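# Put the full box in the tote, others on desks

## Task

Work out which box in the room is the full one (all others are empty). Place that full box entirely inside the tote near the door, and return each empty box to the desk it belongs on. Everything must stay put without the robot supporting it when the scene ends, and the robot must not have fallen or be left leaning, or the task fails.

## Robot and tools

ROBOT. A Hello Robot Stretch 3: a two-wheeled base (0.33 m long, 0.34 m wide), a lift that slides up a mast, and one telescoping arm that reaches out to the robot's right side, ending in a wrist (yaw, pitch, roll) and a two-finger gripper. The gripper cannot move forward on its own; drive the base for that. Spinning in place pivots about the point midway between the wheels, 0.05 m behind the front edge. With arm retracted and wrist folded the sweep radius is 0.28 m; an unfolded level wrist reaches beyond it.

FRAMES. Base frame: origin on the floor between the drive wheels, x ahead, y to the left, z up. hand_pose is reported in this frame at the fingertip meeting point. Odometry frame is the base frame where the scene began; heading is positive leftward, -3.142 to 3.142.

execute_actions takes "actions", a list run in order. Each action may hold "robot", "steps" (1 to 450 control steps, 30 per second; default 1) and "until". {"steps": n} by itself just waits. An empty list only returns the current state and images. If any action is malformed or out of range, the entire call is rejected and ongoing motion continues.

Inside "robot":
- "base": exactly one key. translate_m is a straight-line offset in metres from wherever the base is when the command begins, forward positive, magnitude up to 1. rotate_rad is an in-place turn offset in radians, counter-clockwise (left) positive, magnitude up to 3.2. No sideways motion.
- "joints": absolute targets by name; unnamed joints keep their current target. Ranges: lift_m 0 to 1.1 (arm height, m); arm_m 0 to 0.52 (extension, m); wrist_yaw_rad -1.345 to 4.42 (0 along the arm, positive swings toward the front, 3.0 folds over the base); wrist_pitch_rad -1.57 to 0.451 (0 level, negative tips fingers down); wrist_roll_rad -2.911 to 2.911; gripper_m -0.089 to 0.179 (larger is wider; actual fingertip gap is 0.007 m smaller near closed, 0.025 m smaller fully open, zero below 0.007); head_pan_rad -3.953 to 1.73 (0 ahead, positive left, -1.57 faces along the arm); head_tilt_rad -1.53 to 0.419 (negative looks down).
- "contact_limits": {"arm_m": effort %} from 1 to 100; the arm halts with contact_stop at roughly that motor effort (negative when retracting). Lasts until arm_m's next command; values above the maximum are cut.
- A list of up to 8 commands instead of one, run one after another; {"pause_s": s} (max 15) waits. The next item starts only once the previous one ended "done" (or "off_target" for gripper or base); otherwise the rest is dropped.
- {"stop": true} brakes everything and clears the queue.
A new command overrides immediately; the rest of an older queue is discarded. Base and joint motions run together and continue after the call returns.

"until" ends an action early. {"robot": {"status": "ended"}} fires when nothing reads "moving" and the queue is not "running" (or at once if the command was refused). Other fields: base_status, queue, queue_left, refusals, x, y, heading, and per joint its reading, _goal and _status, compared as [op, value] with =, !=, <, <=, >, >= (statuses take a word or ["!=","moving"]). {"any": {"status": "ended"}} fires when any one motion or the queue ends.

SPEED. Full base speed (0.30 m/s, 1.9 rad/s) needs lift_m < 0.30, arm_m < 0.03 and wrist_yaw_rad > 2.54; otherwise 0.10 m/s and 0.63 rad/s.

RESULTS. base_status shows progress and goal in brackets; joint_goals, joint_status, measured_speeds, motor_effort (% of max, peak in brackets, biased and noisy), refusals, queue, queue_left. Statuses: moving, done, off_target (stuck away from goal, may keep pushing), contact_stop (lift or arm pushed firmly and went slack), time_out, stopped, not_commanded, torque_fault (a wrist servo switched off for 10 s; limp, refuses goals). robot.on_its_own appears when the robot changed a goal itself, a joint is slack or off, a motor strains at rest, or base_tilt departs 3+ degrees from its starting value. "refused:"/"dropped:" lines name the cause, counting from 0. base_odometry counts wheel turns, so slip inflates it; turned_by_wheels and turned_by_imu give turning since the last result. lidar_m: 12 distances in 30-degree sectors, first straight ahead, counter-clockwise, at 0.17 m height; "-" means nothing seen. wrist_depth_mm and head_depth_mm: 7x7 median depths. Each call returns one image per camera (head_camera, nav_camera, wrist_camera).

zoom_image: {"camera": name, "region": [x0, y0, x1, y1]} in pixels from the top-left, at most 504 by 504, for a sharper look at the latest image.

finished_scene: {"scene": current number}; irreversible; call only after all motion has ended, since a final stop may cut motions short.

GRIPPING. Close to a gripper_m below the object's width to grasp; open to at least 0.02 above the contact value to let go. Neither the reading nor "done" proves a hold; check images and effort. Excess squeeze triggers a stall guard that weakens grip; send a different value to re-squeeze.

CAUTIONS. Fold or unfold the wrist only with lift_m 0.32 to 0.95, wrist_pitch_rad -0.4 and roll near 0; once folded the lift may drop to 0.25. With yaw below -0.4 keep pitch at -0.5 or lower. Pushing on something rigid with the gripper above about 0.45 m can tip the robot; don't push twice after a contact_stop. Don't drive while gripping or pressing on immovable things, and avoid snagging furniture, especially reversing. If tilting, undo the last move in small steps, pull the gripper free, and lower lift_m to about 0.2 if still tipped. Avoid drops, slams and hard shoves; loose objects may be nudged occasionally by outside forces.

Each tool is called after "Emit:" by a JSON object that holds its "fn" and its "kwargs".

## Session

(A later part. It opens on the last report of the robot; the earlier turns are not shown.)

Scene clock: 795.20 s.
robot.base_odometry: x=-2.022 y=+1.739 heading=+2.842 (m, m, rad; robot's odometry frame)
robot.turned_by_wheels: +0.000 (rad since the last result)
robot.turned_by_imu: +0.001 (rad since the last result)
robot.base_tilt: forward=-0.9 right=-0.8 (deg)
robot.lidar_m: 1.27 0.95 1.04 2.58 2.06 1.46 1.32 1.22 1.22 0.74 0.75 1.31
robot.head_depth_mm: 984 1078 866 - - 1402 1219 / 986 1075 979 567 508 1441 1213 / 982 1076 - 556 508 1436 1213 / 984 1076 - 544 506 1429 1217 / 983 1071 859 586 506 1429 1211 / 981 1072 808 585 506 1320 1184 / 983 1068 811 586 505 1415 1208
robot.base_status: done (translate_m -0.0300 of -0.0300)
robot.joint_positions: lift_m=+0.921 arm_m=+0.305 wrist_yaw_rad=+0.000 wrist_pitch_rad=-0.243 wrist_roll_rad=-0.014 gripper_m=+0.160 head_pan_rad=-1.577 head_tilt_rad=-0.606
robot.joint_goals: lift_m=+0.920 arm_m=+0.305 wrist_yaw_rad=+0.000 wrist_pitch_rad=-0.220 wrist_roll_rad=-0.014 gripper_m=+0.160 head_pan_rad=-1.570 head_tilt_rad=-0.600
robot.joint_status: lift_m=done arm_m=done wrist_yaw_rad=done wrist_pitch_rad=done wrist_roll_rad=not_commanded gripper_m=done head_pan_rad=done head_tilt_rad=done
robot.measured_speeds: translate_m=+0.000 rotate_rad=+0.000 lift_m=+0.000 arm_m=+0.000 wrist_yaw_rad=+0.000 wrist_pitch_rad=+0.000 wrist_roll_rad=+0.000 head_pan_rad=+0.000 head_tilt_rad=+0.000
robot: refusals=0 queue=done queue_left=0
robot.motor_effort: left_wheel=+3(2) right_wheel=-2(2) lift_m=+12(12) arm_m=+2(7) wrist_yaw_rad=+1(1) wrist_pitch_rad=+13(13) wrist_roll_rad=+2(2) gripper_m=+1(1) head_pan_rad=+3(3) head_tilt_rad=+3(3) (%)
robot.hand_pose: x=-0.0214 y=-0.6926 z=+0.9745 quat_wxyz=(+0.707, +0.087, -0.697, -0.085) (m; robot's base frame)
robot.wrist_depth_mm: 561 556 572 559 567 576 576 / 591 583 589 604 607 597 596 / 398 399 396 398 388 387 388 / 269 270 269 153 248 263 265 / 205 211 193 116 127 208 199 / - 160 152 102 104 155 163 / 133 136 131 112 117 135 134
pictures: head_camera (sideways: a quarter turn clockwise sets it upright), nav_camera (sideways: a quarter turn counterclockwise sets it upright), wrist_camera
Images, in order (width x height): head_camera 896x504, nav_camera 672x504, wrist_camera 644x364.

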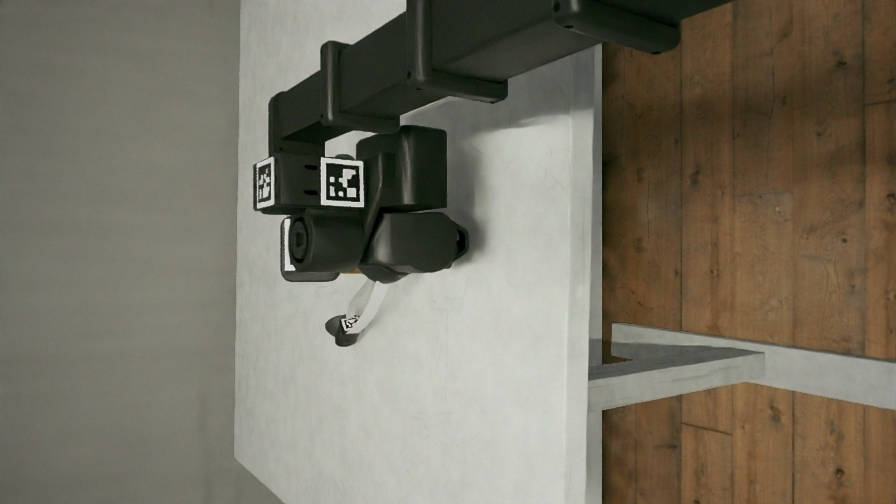

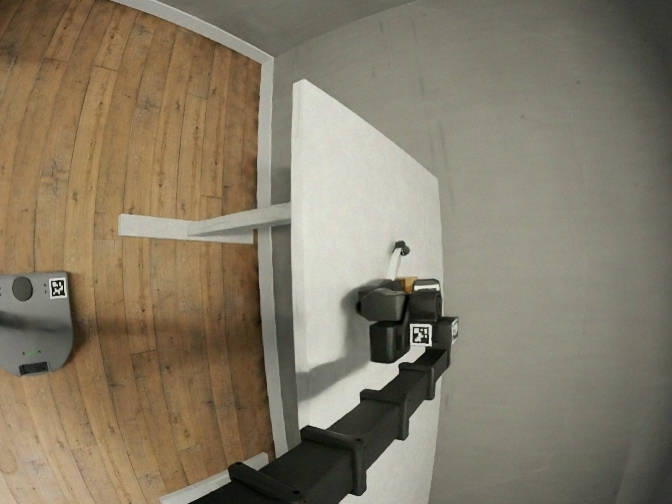

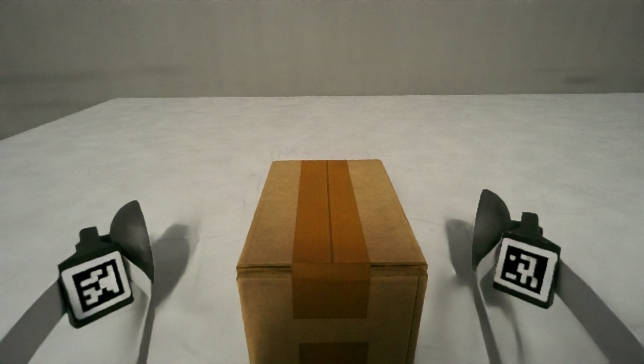

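Emit:
{"fn": "execute_actions", "kwargs": {"actions": [{"robot": {"joints": {"gripper_m": 0.03}}, "steps": 90, "until": {"robot": {"status": "ended"}}}, {"steps": 15}, {"robot": {"joints": {"lift_m": 0.98}}, "steps": 150, "until": {"robot": {"status": "ended"}}}, {"steps": 20}]}}

Scene clock: 802.07 s.
robot.base_odometry: x=-2.022 y=+1.739 heading=+2.842 (m, m, rad; robot's odometry frame)
robot.turned_by_wheels: +0.000 (rad since the last result)
robot.turned_by_imu: +0.001 (rad since the last result)
robot.base_tilt: forward=-0.9 right=-0.9 (deg)
robot.lidar_m: 1.27 0.96 1.03 2.58 2.05 1.46 1.32 1.22 1.22 0.74 0.75 1.31
robot.head_depth_mm: 987 1078 - 568 491 1441 1218 / 986 1059 756 589 508 1438 1212 / 980 1048 - 588 508 1430 1212 / 980 1076 - 588 507 1425 1211 / 983 1074 812 586 507 1433 1208 / 978 1074 810 586 505 1326 1189 / 977 1071 809 584 505 1425 1209
robot.base_status: done (translate_m -0.0300 of -0.0300)
robot.joint_positions: lift_m=+0.979 arm_m=+0.305 wrist_yaw_rad=-0.001 wrist_pitch_rad=-0.259 wrist_roll_rad=-0.013 gripper_m=+0.034 head_pan_rad=-1.577 head_tilt_rad=-0.606
robot.joint_goals: lift_m=+0.980 arm_m=+0.305 wrist_yaw_rad=+0.000 wrist_pitch_rad=-0.220 wrist_roll_rad=-0.013 gripper_m=+0.033 head_pan_rad=-1.570 head_tilt_rad=-0.600
robot.joint_status: lift_m=done arm_m=done wrist_yaw_rad=done wrist_pitch_rad=done wrist_roll_rad=not_commanded gripper_m=done head_pan_rad=done head_tilt_rad=done
robot.measured_speeds: translate_m=+0.000 rotate_rad=+0.000 lift_m=+0.000 arm_m=+0.000 wrist_yaw_rad=+0.000 wrist_pitch_rad=+0.000 wrist_roll_rad=+0.000 head_pan_rad=+0.000 head_tilt_rad=+0.000
robot: refusals=0 queue=done queue_left=0
robot.motor_effort: left_wheel=+2(3) right_wheel=-2(2) lift_m=+43(45) arm_m=+2(2) wrist_yaw_rad=+1(2) wrist_pitch_rad=+22(22) wrist_roll_rad=+2(2) gripper_m=-19(94) head_pan_rad=+3(3) head_tilt_rad=+2(2) (%)
robot.hand_pose: x=-0.0219 y=-0.6912 z=+1.0288 quat_wxyz=(+0.706, +0.092, -0.696, -0.092) (m; robot's base frame)
robot.wrist_depth_mm: 563 556 573 570 572 582 579 / 584 598 599 600 631 625 637 / 618 556 555 560 545 547 545 / 386 387 382 374 378 385 371 / 293 295 289 291 292 287 286 / 237 236 111 108 112 234 230 / 199 199 105 102 186 198 196
pictures: head_camera (sideways: a quarter turn clockwise sets it upright), nav_camera (sideways: a quarter turn counterclockwise sets it upright), wrist_camera
Images, in order (width x height): head_camera 896x504, nav_camera 672x504, wrist_camera 644x364.

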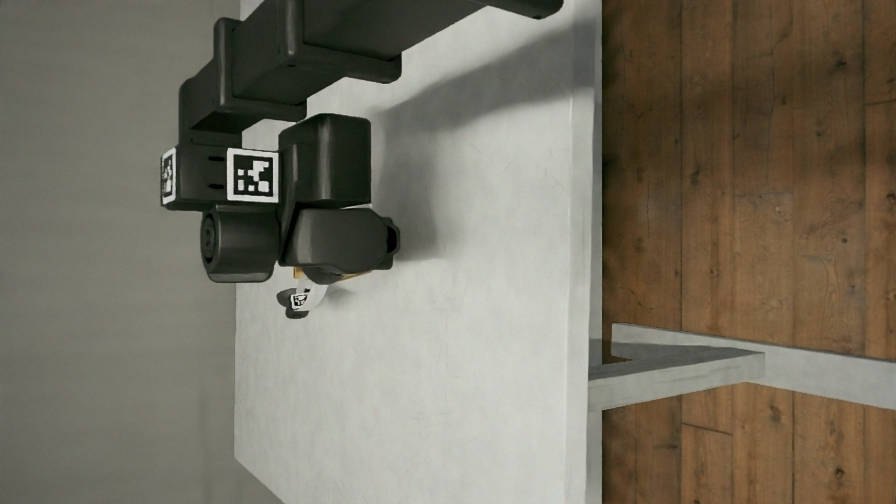

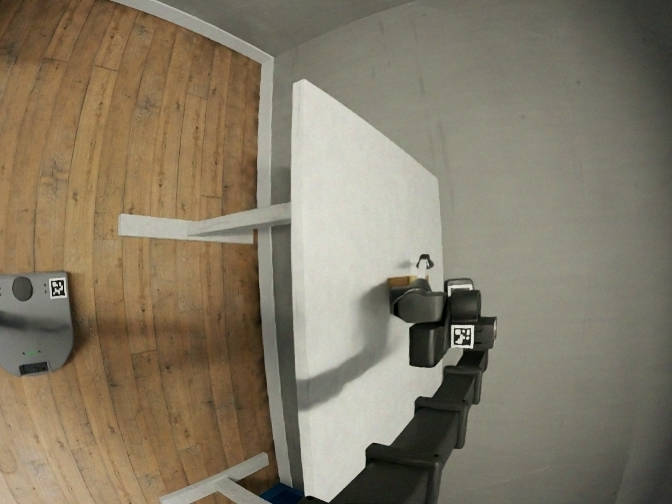

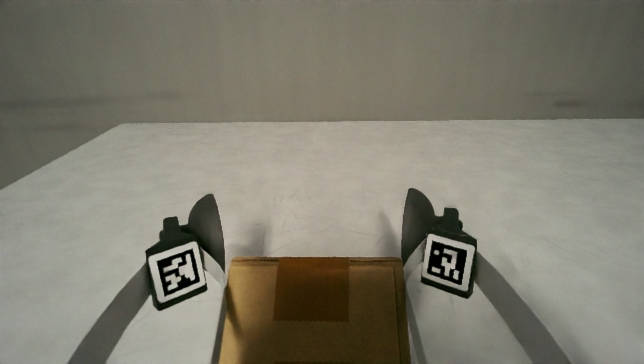

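Emit:
{"fn": "zoom_image", "kwargs": {"camera": "nav_camera", "region": [350, 220, 500, 330]}}

Emit:
{"fn": "zoom_image", "kwargs": {"camera": "head_camera", "region": [240, 220, 420, 340]}}

Region (350, 220, 500, 330) of nav_camera's 672x504 image, scaled by 3.360, with more detail than that image has; it fills the top 370 rows of this view, and the rest is white.

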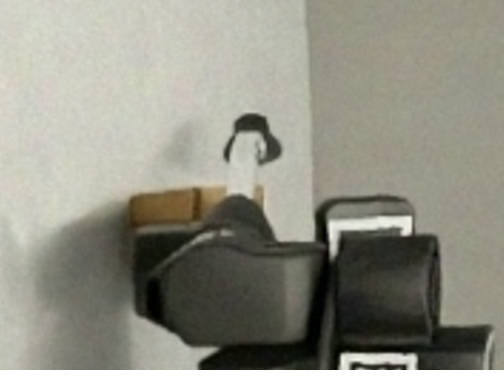

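Region (240, 220, 420, 340) of head_camera's 896x504 image, scaled by 2.800, with more detail than that image has.

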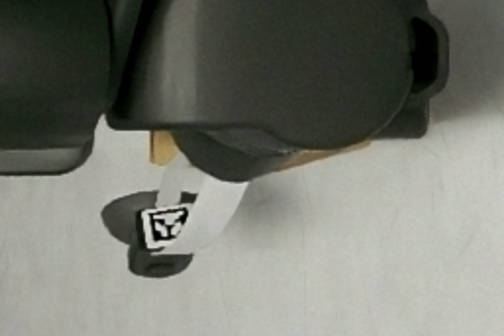

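Emit:
{"fn": "execute_actions", "kwargs": {"actions": [{"robot": {"joints": {"lift_m": 0.922}}, "steps": 150, "until": {"robot": {"status": "ended"}}}, {"steps": 10}]}}

Scene clock: 852.30 s.
robot.base_odometry: x=-2.022 y=+1.739 heading=+2.842 (m, m, rad; robot's odometry frame)
robot.turned_by_wheels: +0.000 (rad since the last result)
robot.turned_by_imu: +0.001 (rad since the last result)
robot.base_tilt: forward=-0.8 right=-0.8 (deg)
robot.lidar_m: 1.27 0.96 1.03 2.59 2.05 1.46 1.32 1.22 1.22 0.74 0.75 1.30
robot.head_depth_mm: 985 1079 869 - 492 1400 1216 / 986 1071 - 567 509 1433 1216 / 980 1076 - 557 508 1430 1215 / 983 1073 - 545 507 1425 1213 / 981 1073 812 587 507 1438 1217 / 982 1074 811 586 506 1322 1185 / 982 1073 809 584 505 1430 1209
robot.base_status: done (translate_m -0.0300 of -0.0300)
robot.joint_positions: lift_m=+0.923 arm_m=+0.305 wrist_yaw_rad=+0.000 wrist_pitch_rad=-0.227 wrist_roll_rad=-0.009 gripper_m=+0.033 head_pan_rad=-1.577 head_tilt_rad=-0.606
robot.joint_goals: lift_m=+0.922 arm_m=+0.305 wrist_yaw_rad=+0.000 wrist_pitch_rad=-0.220 wrist_roll_rad=-0.009 gripper_m=+0.033 head_pan_rad=-1.570 head_tilt_rad=-0.600
robot.joint_status: lift_m=done arm_m=done wrist_yaw_rad=done wrist_pitch_rad=done wrist_roll_rad=not_commanded gripper_m=done head_pan_rad=done head_tilt_rad=done
robot.measured_speeds: translate_m=+0.000 rotate_rad=+0.000 lift_m=+0.000 arm_m=+0.000 wrist_yaw_rad=+0.000 wrist_pitch_rad=+0.000 wrist_roll_rad=+0.000 head_pan_rad=+0.000 head_tilt_rad=+0.000
robot: refusals=0 queue=done queue_left=0
robot.motor_effort: left_wheel=+3(3) right_wheel=-2(3) lift_m=+10(46) arm_m=+2(2) wrist_yaw_rad=+1(2) wrist_pitch_rad=+4(23) wrist_roll_rad=-1(2) gripper_m=-15(19) head_pan_rad=+3(2) head_tilt_rad=+2(3) (%)
robot.hand_pose: x=-0.0214 y=-0.6940 z=+0.9806 quat_wxyz=(+0.706, +0.081, -0.699, -0.080) (m; robot's base frame)
robot.wrist_depth_mm: 555 569 557 562 586 584 590 / 594 590 603 592 605 617 630 / 597 449 432 437 424 419 416 / 297 292 292 169 280 281 277 / 218 218 127 126 132 210 209 / 175 173 132 121 157 168 168 / 144 144 139 133 137 141 140
pictures: head_camera (sideways: a quarter turn clockwise sets it upright), nav_camera (sideways: a quarter turn counterclockwise sets it upright), wrist_camera
Images, in order (width x height): head_camera 896x504, nav_camera 672x504, wrist_camera 644x364.

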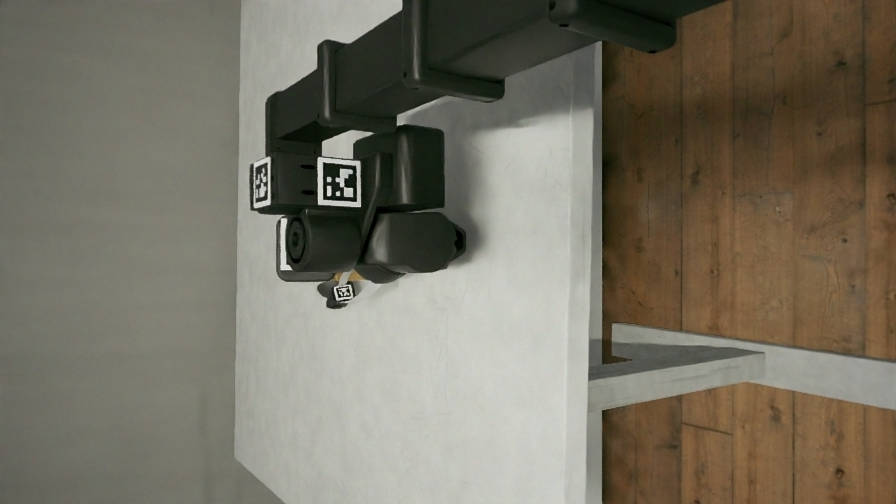

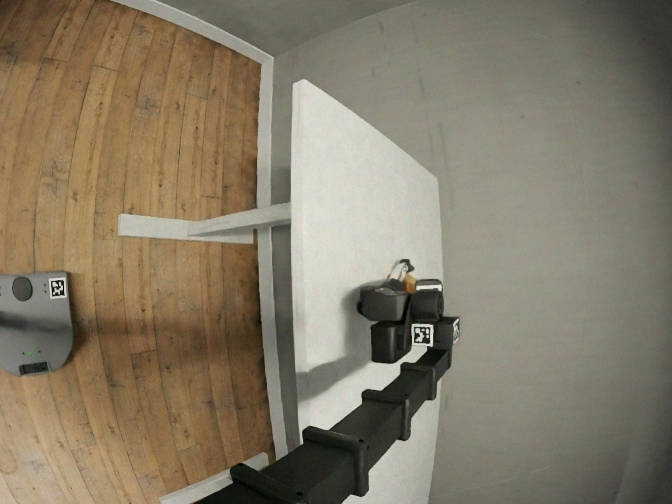

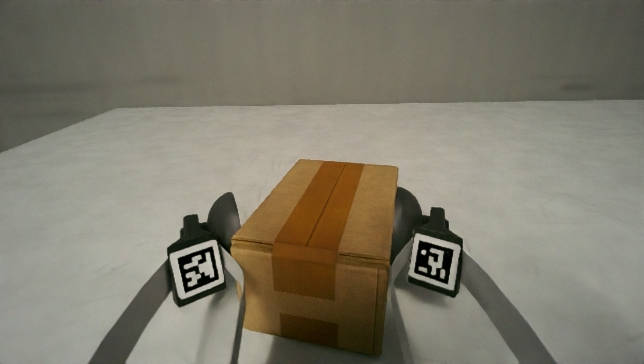

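Emit:
{"fn": "zoom_image", "kwargs": {"camera": "wrist_camera", "region": [140, 130, 500, 364]}}

Region (140, 130, 500, 364) of wrist_camera's 644x364 image, scaled by 1.400; it fills the top 328 rows of this view, and the rest is white.

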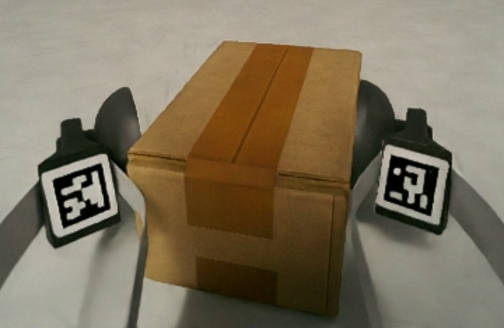

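Emit:
{"fn": "execute_actions", "kwargs": {"actions": [{"robot": [{"joints": {"gripper_m": 0.16}}, {"joints": {"lift_m": 1.0}}, {"joints": {"arm_m": 0.15}}, {"joints": {"lift_m": 1.1, "wrist_pitch_rad": -0.9, "wrist_yaw_rad": -0.2}}], "steps": 450, "until": {"robot": {"status": "ended"}}}]}}

Scene clock: 976.37 s.
robot.base_odometry: x=-2.022 y=+1.739 heading=+2.842 (m, m, rad; robot's odometry frame)
robot.turned_by_wheels: +0.000 (rad since the last result)
robot.turned_by_imu: +0.002 (rad since the last result)
robot.base_tilt: forward=-0.8 right=-0.8 (deg)
robot.lidar_m: 1.27 0.96 1.04 2.58 2.06 1.46 1.32 1.22 1.22 0.74 0.75 1.31
robot.head_depth_mm: 999 - 778 591 492 1433 1218 / - - 818 568 508 1439 1215 / - - - 566 508 1433 1211 / 1005 - - 566 508 1437 1208 / 982 1071 815 565 507 1426 1208 / 981 1071 812 585 506 1323 1188 / 981 1074 812 585 506 1430 1205
robot.base_status: done (translate_m -0.0300 of -0.0300)
robot.joint_positions: lift_m=+1.099 arm_m=+0.150 wrist_yaw_rad=-0.198 wrist_pitch_rad=-0.908 wrist_roll_rad=-0.009 gripper_m=+0.160 head_pan_rad=-1.577 head_tilt_rad=-0.606
robot.joint_goals: lift_m=+1.100 arm_m=+0.150 wrist_yaw_rad=-0.200 wrist_pitch_rad=-0.900 wrist_roll_rad=-0.009 gripper_m=+0.160 head_pan_rad=-1.570 head_tilt_rad=-0.600
robot.joint_status: lift_m=done arm_m=done wrist_yaw_rad=done wrist_pitch_rad=done wrist_roll_rad=not_commanded gripper_m=done head_pan_rad=done head_tilt_rad=done
robot.measured_speeds: translate_m=+0.000 rotate_rad=+0.000 lift_m=+0.000 arm_m=+0.000 wrist_yaw_rad=+0.000 wrist_pitch_rad=+0.000 wrist_roll_rad=+0.000 head_pan_rad=+0.000 head_tilt_rad=+0.000
robot: refusals=0 queue=done queue_left=0
robot.motor_effort: left_wheel=+2(2) right_wheel=-2(2) lift_m=+42(46) arm_m=-3(7) wrist_yaw_rad=-1(1) wrist_pitch_rad=+4(11) wrist_roll_rad=+0(0) gripper_m=+1(79) head_pan_rad=+2(3) head_tilt_rad=+3(2) (%)
robot.hand_pose: x=-0.0489 y=-0.4312 z=+1.0212 quat_wxyz=(+0.605, +0.247, -0.660, -0.371) (m; robot's base frame)
robot.wrist_depth_mm: 321 328 301 329 330 332 332 / 293 295 294 304 298 304 304 / 271 271 273 276 277 276 276 / 250 251 251 254 252 255 255 / 232 236 233 235 237 242 239 / - 216 218 220 220 219 230 / 202 204 204 205 211 - -
pictures: head_camera (sideways: a quarter turn clockwise sets it upright), nav_camera (sideways: a quarter turn counterclockwise sets it upright), wrist_camera
Images, in order (width x height): head_camera 896x504, nav_camera 672x504, wrist_camera 644x364.

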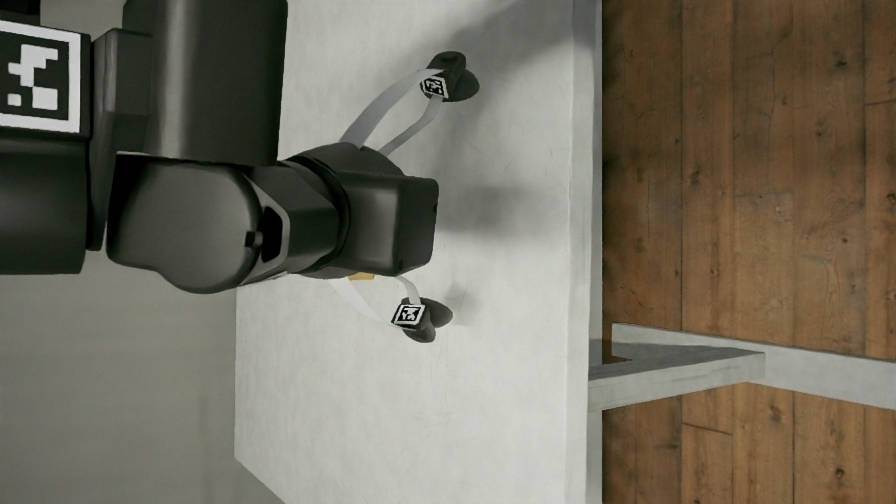

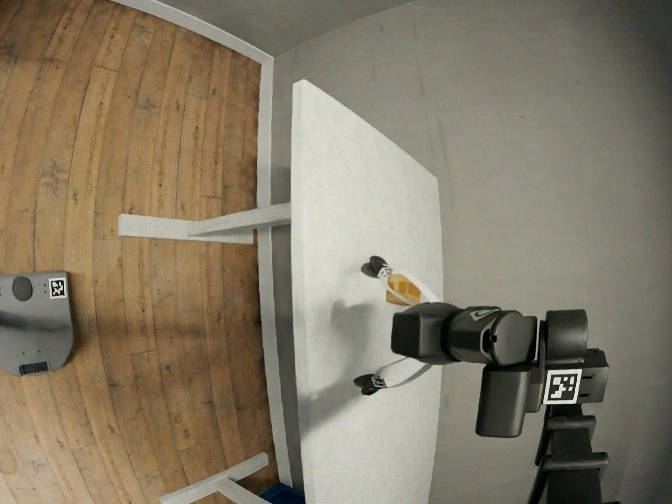

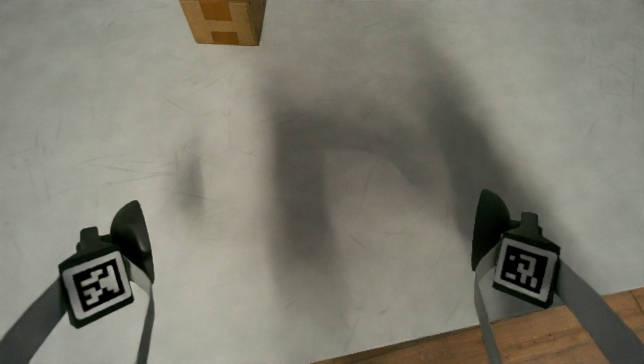

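Emit:
{"fn": "execute_actions", "kwargs": {"actions": [{"robot": {"base": {"translate_m": 0.033}, "joints": {"arm_m": 0.42}}, "steps": 300, "until": {"robot": {"status": "ended"}}}]}}

Scene clock: 991.60 s.
robot.base_odometry: x=-2.053 y=+1.749 heading=+2.842 (m, m, rad; robot's odometry frame)
robot.turned_by_wheels: +0.000 (rad since the last result)
robot.turned_by_imu: +0.001 (rad since the last result)
robot.base_tilt: forward=-0.8 right=-0.9 (deg)
robot.lidar_m: 1.24 0.93 1.02 2.58 2.08 1.49 1.36 1.25 1.22 0.73 1.24 1.27
robot.head_depth_mm: 999 1075 820 590 509 1430 1220 / 999 1078 817 590 509 1436 1214 / - 1073 753 590 508 1435 1216 / - - 772 587 507 1436 1215 / 985 1074 812 588 506 1354 1201 / 984 1071 811 587 505 1392 1205 / 983 1091 809 585 505 1426 1209
robot.base_status: done (translate_m +0.0330 of +0.0330)
robot.joint_positions: lift_m=+1.099 arm_m=+0.420 wrist_yaw_rad=-0.200 wrist_pitch_rad=-0.908 wrist_roll_rad=-0.009 gripper_m=+0.160 head_pan_rad=-1.577 head_tilt_rad=-0.606
robot.joint_goals: lift_m=+1.100 arm_m=+0.420 wrist_yaw_rad=-0.200 wrist_pitch_rad=-0.900 wrist_roll_rad=-0.009 gripper_m=+0.160 head_pan_rad=-1.570 head_tilt_rad=-0.600
robot.joint_status: lift_m=done arm_m=done wrist_yaw_rad=done wrist_pitch_rad=done wrist_roll_rad=not_commanded gripper_m=done head_pan_rad=done head_tilt_rad=done
robot.measured_speeds: translate_m=+0.000 rotate_rad=+0.000 lift_m=+0.000 arm_m=+0.000 wrist_yaw_rad=+0.000 wrist_pitch_rad=+0.000 wrist_roll_rad=+0.000 head_pan_rad=+0.000 head_tilt_rad=+0.000
robot: refusals=0 queue=done queue_left=0
robot.motor_effort: left_wheel=+2(7) right_wheel=-2(4) lift_m=+42(42) arm_m=+2(1) wrist_yaw_rad=-1(2) wrist_pitch_rad=+5(5) wrist_roll_rad=+0(0) gripper_m=+0(0) head_pan_rad=+2(3) head_tilt_rad=+3(3) (%)
robot.hand_pose: x=-0.0491 y=-0.7006 z=+1.0211 quat_wxyz=(+0.604, +0.247, -0.660, -0.371) (m; robot's base frame)
robot.wrist_depth_mm: 321 324 326 328 332 329 335 / 294 294 295 294 300 300 302 / 269 271 275 271 276 278 279 / 249 250 251 198 252 254 253 / 232 238 233 184 235 240 238 / - 217 218 172 217 218 225 / 200 202 205 167 204 209 208
pictures: head_camera (sideways: a quarter turn clockwise sets it upright), nav_camera (sideways: a quarter turn counterclockwise sets it upright), wrist_camera
Images, in order (width x height): head_camera 896x504, nav_camera 672x504, wrist_camera 644x364.

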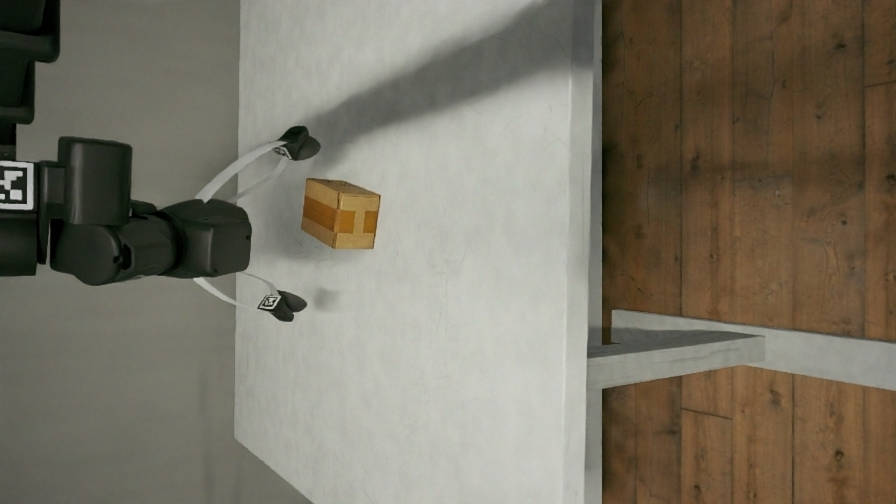

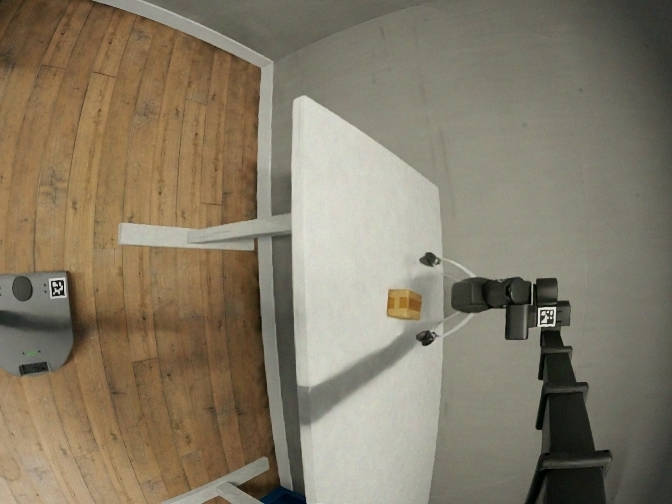

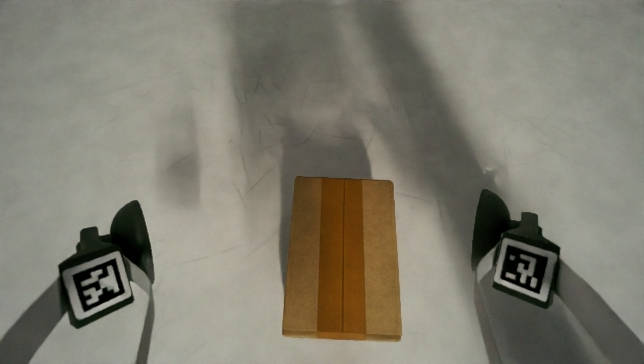

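My depth calibration is unreliable, so I'll lower in small steps and watch the result each time.

Emit:
{"fn": "execute_actions", "kwargs": {"actions": [{"robot": {"base": {"translate_m": -0.017}, "joints": {"arm_m": 0.432, "lift_m": 1.06}}, "steps": 300, "until": {"robot": {"status": "ended"}}}]}}

Scene clock: 1006.67 s.
robot.base_odometry: x=-2.037 y=+1.744 heading=+2.842 (m, m, rad; robot's odometry frame)
robot.turned_by_wheels: +0.000 (rad since the last result)
robot.turned_by_imu: +0.001 (rad since the last result)
robot.base_tilt: forward=-0.8 right=-0.9 (deg)
robot.lidar_m: 1.25 0.94 1.03 2.58 2.06 1.47 1.34 1.23 1.22 0.74 0.75 1.29
robot.head_depth_mm: - 1096 819 591 493 1436 1213 / 979 1079 820 590 508 1437 1216 / - 1109 773 589 507 1438 1217 / 957 - 700 588 508 1432 1216 / 982 1073 814 587 506 1395 1211 / 984 1075 810 586 506 1352 1204 / 978 1090 811 585 504 1422 1209
robot.base_status: done (translate_m -0.0170 of -0.0170)
robot.joint_positions: lift_m=+1.061 arm_m=+0.432 wrist_yaw_rad=-0.200 wrist_pitch_rad=-0.908 wrist_roll_rad=-0.009 gripper_m=+0.160 head_pan_rad=-1.577 head_tilt_rad=-0.606
robot.joint_goals: lift_m=+1.060 arm_m=+0.432 wrist_yaw_rad=-0.200 wrist_pitch_rad=-0.900 wrist_roll_rad=-0.009 gripper_m=+0.160 head_pan_rad=-1.570 head_tilt_rad=-0.600
robot.joint_status: lift_m=done arm_m=done wrist_yaw_rad=done wrist_pitch_rad=done wrist_roll_rad=not_commanded gripper_m=done head_pan_rad=done head_tilt_rad=done
robot.measured_speeds: translate_m=+0.000 rotate_rad=+0.000 lift_m=+0.000 arm_m=+0.000 wrist_yaw_rad=+0.000 wrist_pitch_rad=+0.000 wrist_roll_rad=+0.000 head_pan_rad=+0.000 head_tilt_rad=+0.000
robot: refusals=0 queue=done queue_left=0
robot.motor_effort: left_wheel=+1(3) right_wheel=-2(6) lift_m=+12(41) arm_m=+2(4) wrist_yaw_rad=+0(1) wrist_pitch_rad=+5(5) wrist_roll_rad=-1(1) gripper_m=+0(0) head_pan_rad=+3(3) head_tilt_rad=+3(3) (%)
robot.hand_pose: x=-0.0491 y=-0.7125 z=+0.9826 quat_wxyz=(+0.604, +0.247, -0.660, -0.371) (m; robot's base frame)
robot.wrist_depth_mm: 266 268 267 272 275 274 277 / 243 244 246 249 250 250 254 / 224 224 225 226 228 230 230 / 206 208 209 154 212 212 211 / 192 195 191 143 193 200 197 / - 179 177 134 182 181 185 / 168 170 166 125 169 172 172
pictures: head_camera (sideways: a quarter turn clockwise sets it upright), nav_camera (sideways: a quarter turn counterclockwise sets it upright), wrist_camera
Images, in order (width x height): head_camera 896x504, nav_camera 672x504, wrist_camera 644x364.

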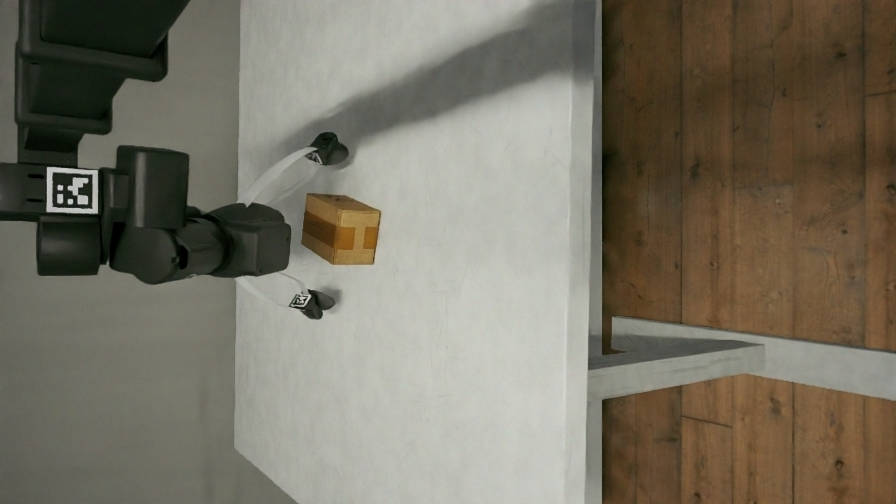

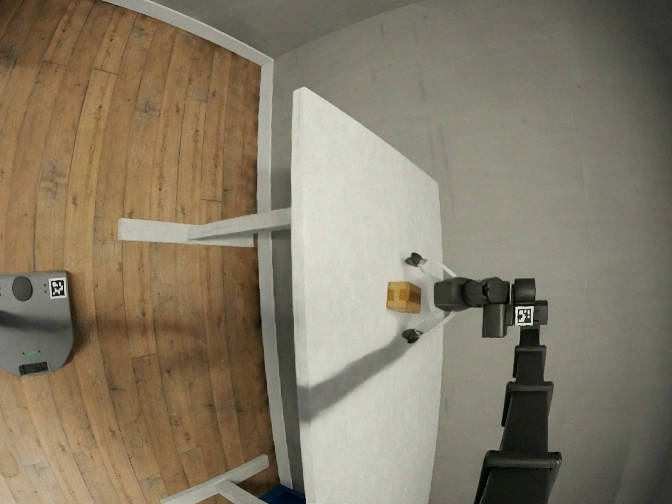

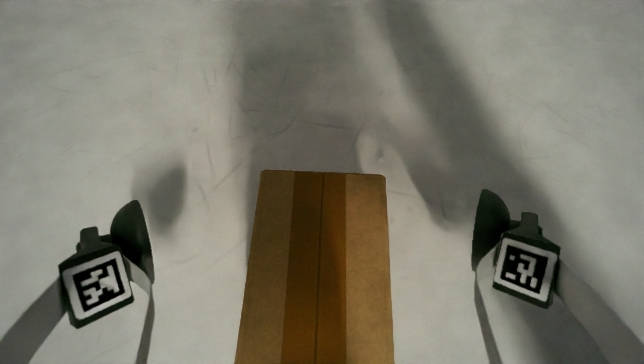

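Emit:
{"fn": "execute_actions", "kwargs": {"actions": []}}

Scene clock: 1025.67 s.
robot.base_odometry: x=-2.037 y=+1.744 heading=+2.842 (m, m, rad; robot's odometry frame)
robot.turned_by_wheels: +0.000 (rad since the last result)
robot.turned_by_imu: +0.000 (rad since the last result)
robot.base_tilt: forward=-0.8 right=-0.8 (deg)
robot.lidar_m: 1.25 0.94 1.02 2.58 2.06 1.47 1.34 1.23 1.22 0.74 0.75 1.29
robot.head_depth_mm: - 1094 821 591 492 1436 1217 / 979 1075 818 590 509 1431 1216 / - 1111 773 589 507 1434 1211 / 957 - 699 587 507 1433 1213 / 981 1076 811 588 507 1396 1213 / 980 1070 811 585 506 1356 1209 / 983 1089 810 584 505 1422 1214
robot.base_status: done (translate_m -0.0170 of -0.0170)
robot.joint_positions: lift_m=+1.061 arm_m=+0.432 wrist_yaw_rad=-0.200 wrist_pitch_rad=-0.908 wrist_roll_rad=-0.009 gripper_m=+0.160 head_pan_rad=-1.577 head_tilt_rad=-0.606
robot.joint_goals: lift_m=+1.060 arm_m=+0.432 wrist_yaw_rad=-0.200 wrist_pitch_rad=-0.900 wrist_roll_rad=-0.009 gripper_m=+0.160 head_pan_rad=-1.570 head_tilt_rad=-0.600
robot.joint_status: lift_m=done arm_m=done wrist_yaw_rad=done wrist_pitch_rad=done wrist_roll_rad=not_commanded gripper_m=done head_pan_rad=done head_tilt_rad=done
robot.measured_speeds: translate_m=+0.000 rotate_rad=+0.000 lift_m=+0.000 arm_m=+0.000 wrist_yaw_rad=+0.000 wrist_pitch_rad=+0.000 wrist_roll_rad=+0.000 head_pan_rad=+0.000 head_tilt_rad=+0.000
robot: refusals=0 queue=done queue_left=0
robot.motor_effort: left_wheel=+1(2) right_wheel=-2(2) lift_m=+12(11) arm_m=+2(2) wrist_yaw_rad=+0(0) wrist_pitch_rad=+5(5) wrist_roll_rad=+0(1) gripper_m=+0(0) head_pan_rad=+4(3) head_tilt_rad=+3(3) (%)
robot.hand_pose: x=-0.0491 y=-0.7125 z=+0.9826 quat_wxyz=(+0.604, +0.247, -0.660, -0.371) (m; robot's base frame)
robot.wrist_depth_mm: 267 271 268 270 273 275 275 / 245 244 244 247 251 250 252 / 224 225 224 228 228 229 232 / 206 208 209 154 209 212 213 / 192 195 189 143 194 198 198 / - 178 178 134 178 182 185 / 167 169 166 125 169 173 173
pictures: head_camera (sideways: a quarter turn clockwise sets it upright), nav_camera (sideways: a quarter turn counterclockwise sets it upright), wrist_camera
Images, in order (width x height): head_camera 896x504, nav_camera 672x504, wrist_camera 644x364.

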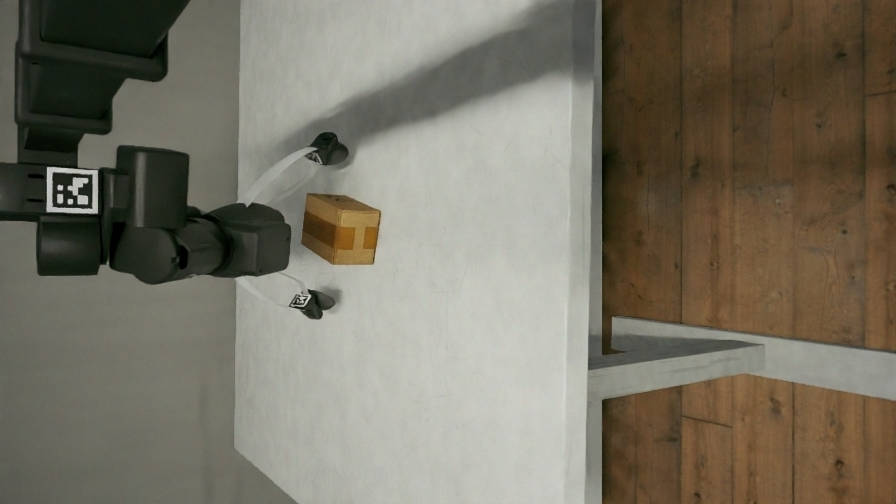

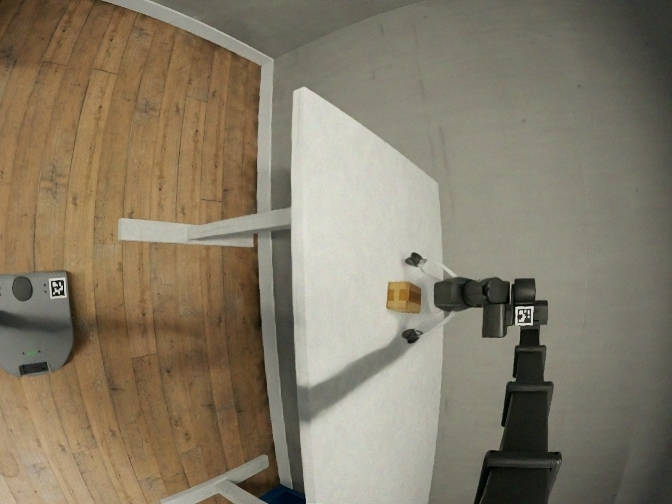

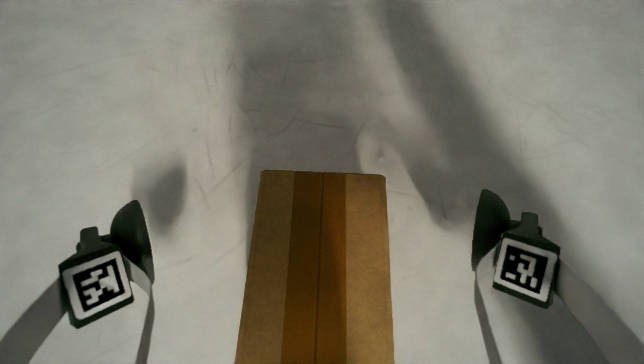

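Emit:
{"fn": "zoom_image", "kwargs": {"camera": "head_camera", "region": [150, 80, 470, 380]}}

Region (150, 80, 470, 380) of head_camera's 896x504 image, scaled by 1.575, with more detail than that image has; it fills the top 472 rows of this view, and the rest is white.

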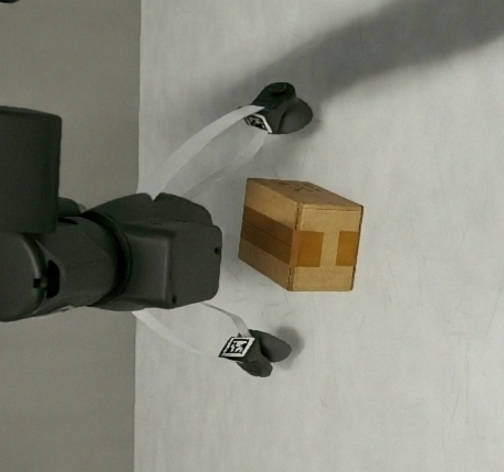

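Emit:
{"fn": "zoom_image", "kwargs": {"camera": "head_camera", "region": [270, 120, 400, 330]}}

Region (270, 120, 400, 330) of head_camera's 896x504 image, scaled by 2.400, with more detail than that image has; it fills the left 312 columns of this view, and the rest is white.

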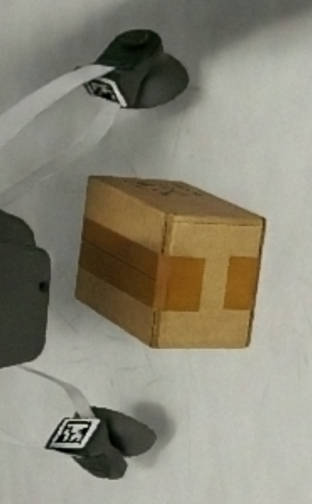

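Emit:
{"fn": "execute_actions", "kwargs": {"actions": [{"robot": {"joints": {"arm_m": 0.402}}, "steps": 120, "until": {"robot": {"status": "ended"}}}]}}

Scene clock: 1146.73 s.
robot.base_odometry: x=-2.037 y=+1.744 heading=+2.842 (m, m, rad; robot's odometry frame)
robot.turned_by_wheels: +0.000 (rad since the last result)
robot.turned_by_imu: +0.001 (rad since the last result)
robot.base_tilt: forward=-0.9 right=-0.9 (deg)
robot.lidar_m: 1.25 0.95 1.03 2.58 2.06 1.47 1.34 1.23 1.21 0.74 0.75 1.29
robot.head_depth_mm: - 1102 822 591 493 1438 1215 / 978 1079 818 589 508 1427 1216 / - 1115 773 589 507 1442 1212 / 958 - 699 587 508 1427 1214 / 981 1072 813 587 506 1397 1215 / 983 1072 813 587 505 1355 1205 / 979 1085 808 585 506 1424 1205
robot.base_status: done (translate_m -0.0170 of -0.0170)
robot.joint_positions: lift_m=+1.061 arm_m=+0.402 wrist_yaw_rad=-0.200 wrist_pitch_rad=-0.908 wrist_roll_rad=-0.009 gripper_m=+0.160 head_pan_rad=-1.577 head_tilt_rad=-0.606
robot.joint_goals: lift_m=+1.060 arm_m=+0.402 wrist_yaw_rad=-0.200 wrist_pitch_rad=-0.900 wrist_roll_rad=-0.009 gripper_m=+0.160 head_pan_rad=-1.570 head_tilt_rad=-0.600
robot.joint_status: lift_m=done arm_m=done wrist_yaw_rad=done wrist_pitch_rad=done wrist_roll_rad=not_commanded gripper_m=done head_pan_rad=done head_tilt_rad=done
robot.measured_speeds: translate_m=+0.000 rotate_rad=+0.000 lift_m=+0.000 arm_m=+0.000 wrist_yaw_rad=+0.000 wrist_pitch_rad=+0.000 wrist_roll_rad=+0.000 head_pan_rad=+0.000 head_tilt_rad=+0.000
robot: refusals=0 queue=done queue_left=0
robot.motor_effort: left_wheel=+2(2) right_wheel=-2(2) lift_m=+12(12) arm_m=-3(3) wrist_yaw_rad=+0(0) wrist_pitch_rad=+5(5) wrist_roll_rad=+0(0) gripper_m=+0(1) head_pan_rad=+3(3) head_tilt_rad=+2(3) (%)
robot.hand_pose: x=-0.0491 y=-0.6830 z=+0.9826 quat_wxyz=(+0.604, +0.247, -0.660, -0.371) (m; robot's base frame)
robot.wrist_depth_mm: 268 269 270 272 273 274 276 / 244 245 246 247 250 248 251 / 225 227 223 167 229 228 230 / 207 207 203 154 210 213 213 / 192 195 190 143 196 200 197 / - 178 152 135 183 181 185 / 168 169 170 170 171 172 172
pictures: head_camera (sideways: a quarter turn clockwise sets it upright), nav_camera (sideways: a quarter turn counterclockwise sets it upright), wrist_camera
Images, in order (width x height): head_camera 896x504, nav_camera 672x504, wrist_camera 644x364.

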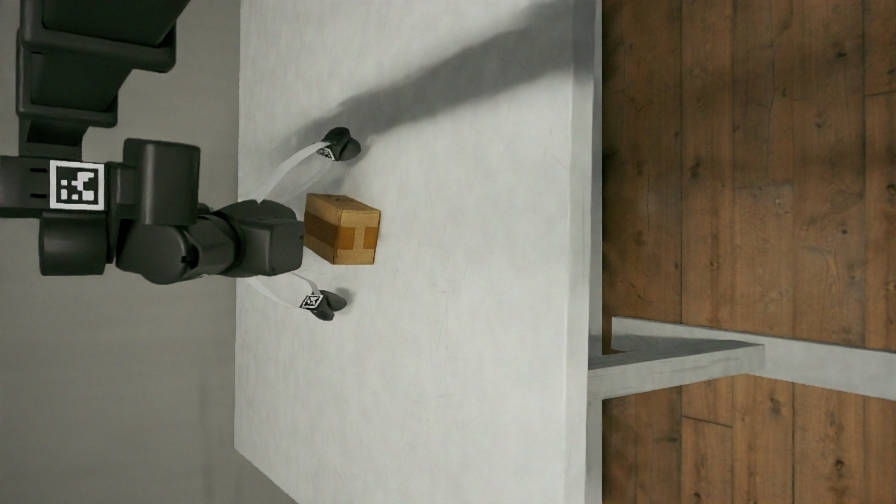

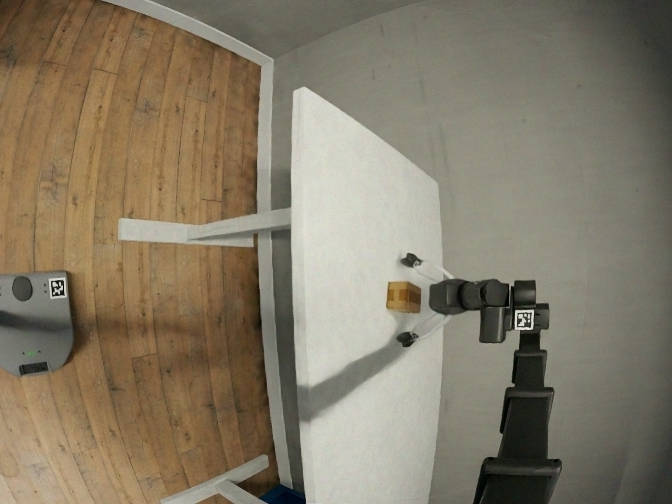

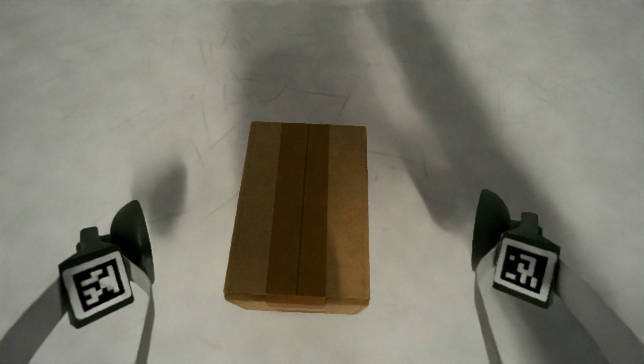

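Emit:
{"fn": "zoom_image", "kwargs": {"camera": "wrist_camera", "region": [100, 100, 560, 364]}}

Region (100, 100, 560, 364) of wrist_camera's 644x364 image, scaled by 1.096; it fills the top 289 rows of this view, and the rest is white.

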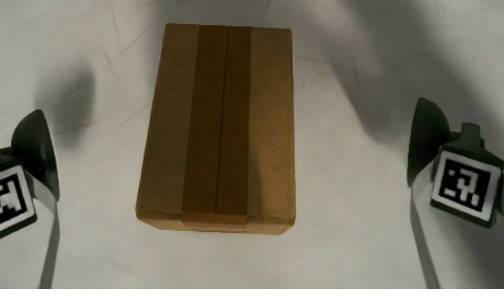

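Emit:
{"fn": "execute_actions", "kwargs": {"actions": [{"robot": {"joints": {"arm_m": 0.409, "lift_m": 1.056}}, "steps": 120, "until": {"robot": {"status": "ended"}}}, {"robot": {"joints": {"gripper_m": 0.058}}, "steps": 90}]}}

Scene clock: 1190.63 s.
robot.base_odometry: x=-2.037 y=+1.744 heading=+2.842 (m, m, rad; robot's odometry frame)
robot.turned_by_wheels: +0.000 (rad since the last result)
robot.turned_by_imu: +0.001 (rad since the last result)
robot.base_tilt: forward=-0.8 right=-0.9 (deg)
robot.lidar_m: 1.25 0.94 1.03 2.58 2.06 1.47 1.34 1.23 1.22 0.74 0.75 1.29
robot.head_depth_mm: - 1108 820 590 491 1436 1215 / - 1075 818 590 509 1435 1221 / - 1109 817 588 508 1426 1216 / 956 - 695 588 507 1427 1210 / 982 1073 814 587 506 1393 1213 / 982 1071 811 586 506 1361 1204 / 983 1091 810 584 505 1425 1210
robot.base_status: done (translate_m -0.0170 of -0.0170)
robot.joint_positions: lift_m=+1.057 arm_m=+0.409 wrist_yaw_rad=-0.198 wrist_pitch_rad=-0.910 wrist_roll_rad=-0.009 gripper_m=+0.058 head_pan_rad=-1.577 head_tilt_rad=-0.606
robot.joint_goals: lift_m=+1.056 arm_m=+0.409 wrist_yaw_rad=-0.200 wrist_pitch_rad=-0.900 wrist_roll_rad=-0.009 gripper_m=+0.058 head_pan_rad=-1.570 head_tilt_rad=-0.600
robot.joint_status: lift_m=done arm_m=done wrist_yaw_rad=done wrist_pitch_rad=done wrist_roll_rad=not_commanded gripper_m=done head_pan_rad=done head_tilt_rad=done
robot.measured_speeds: translate_m=+0.000 rotate_rad=+0.000 lift_m=+0.000 arm_m=+0.000 wrist_yaw_rad=+0.000 wrist_pitch_rad=+0.000 wrist_roll_rad=+0.000 head_pan_rad=+0.000 head_tilt_rad=+0.000
robot: refusals=0 queue=done queue_left=0
robot.motor_effort: left_wheel=+2(3) right_wheel=-2(3) lift_m=+13(12) arm_m=+2(4) wrist_yaw_rad=+0(0) wrist_pitch_rad=+6(6) wrist_roll_rad=-1(1) gripper_m=-5(82) head_pan_rad=+3(3) head_tilt_rad=+2(2) (%)
robot.hand_pose: x=-0.0488 y=-0.6892 z=+0.9784 quat_wxyz=(+0.604, +0.248, -0.660, -0.371) (m; robot's base frame)
robot.wrist_depth_mm: 263 261 261 267 267 267 268 / 236 238 241 239 243 243 245 / 220 220 219 162 222 222 225 / 202 202 200 149 207 207 207 / 188 188 138 139 190 192 193 / 176 177 131 130 173 179 179 / 167 165 166 165 168 169 168
pictures: head_camera (sideways: a quarter turn clockwise sets it upright), nav_camera (sideways: a quarter turn counterclockwise sets it upright), wrist_camera
Images, in order (width x height): head_camera 896x504, nav_camera 672x504, wrist_camera 644x364.

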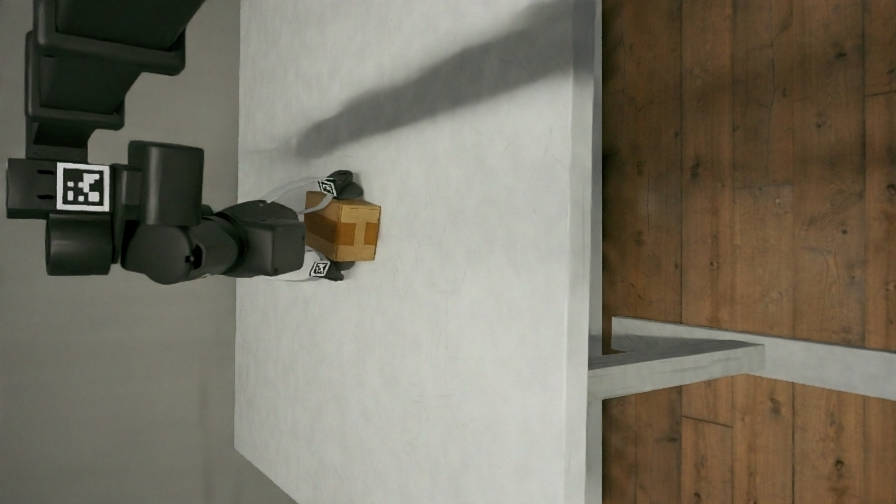

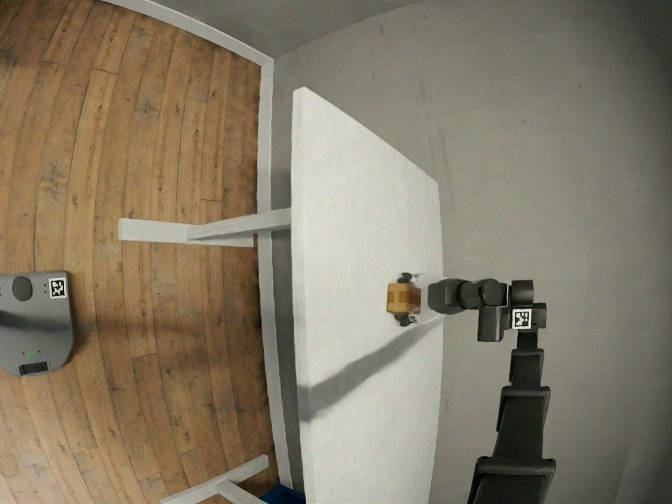

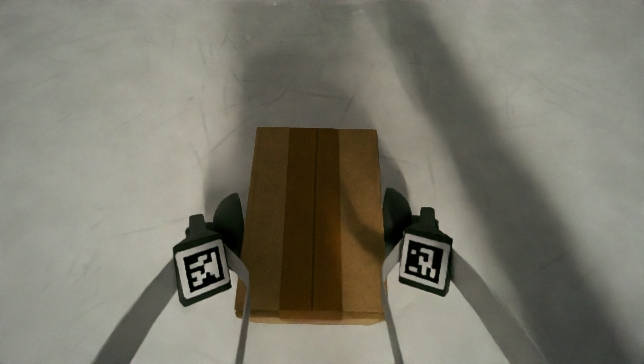

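Emit:
{"fn": "zoom_image", "kwargs": {"camera": "wrist_camera", "region": [170, 110, 470, 340]}}

Region (170, 110, 470, 340) of wrist_camera's 644x364 image, scaled by 1.680; it fills the top 386 rows of this view, and the rest is white.

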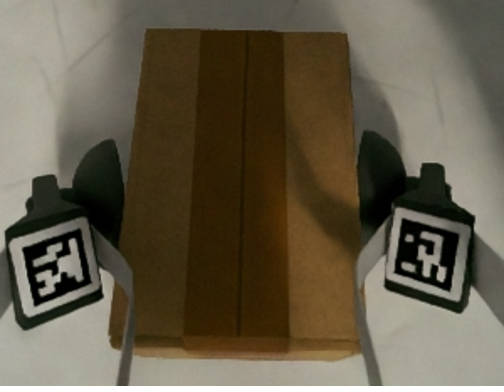

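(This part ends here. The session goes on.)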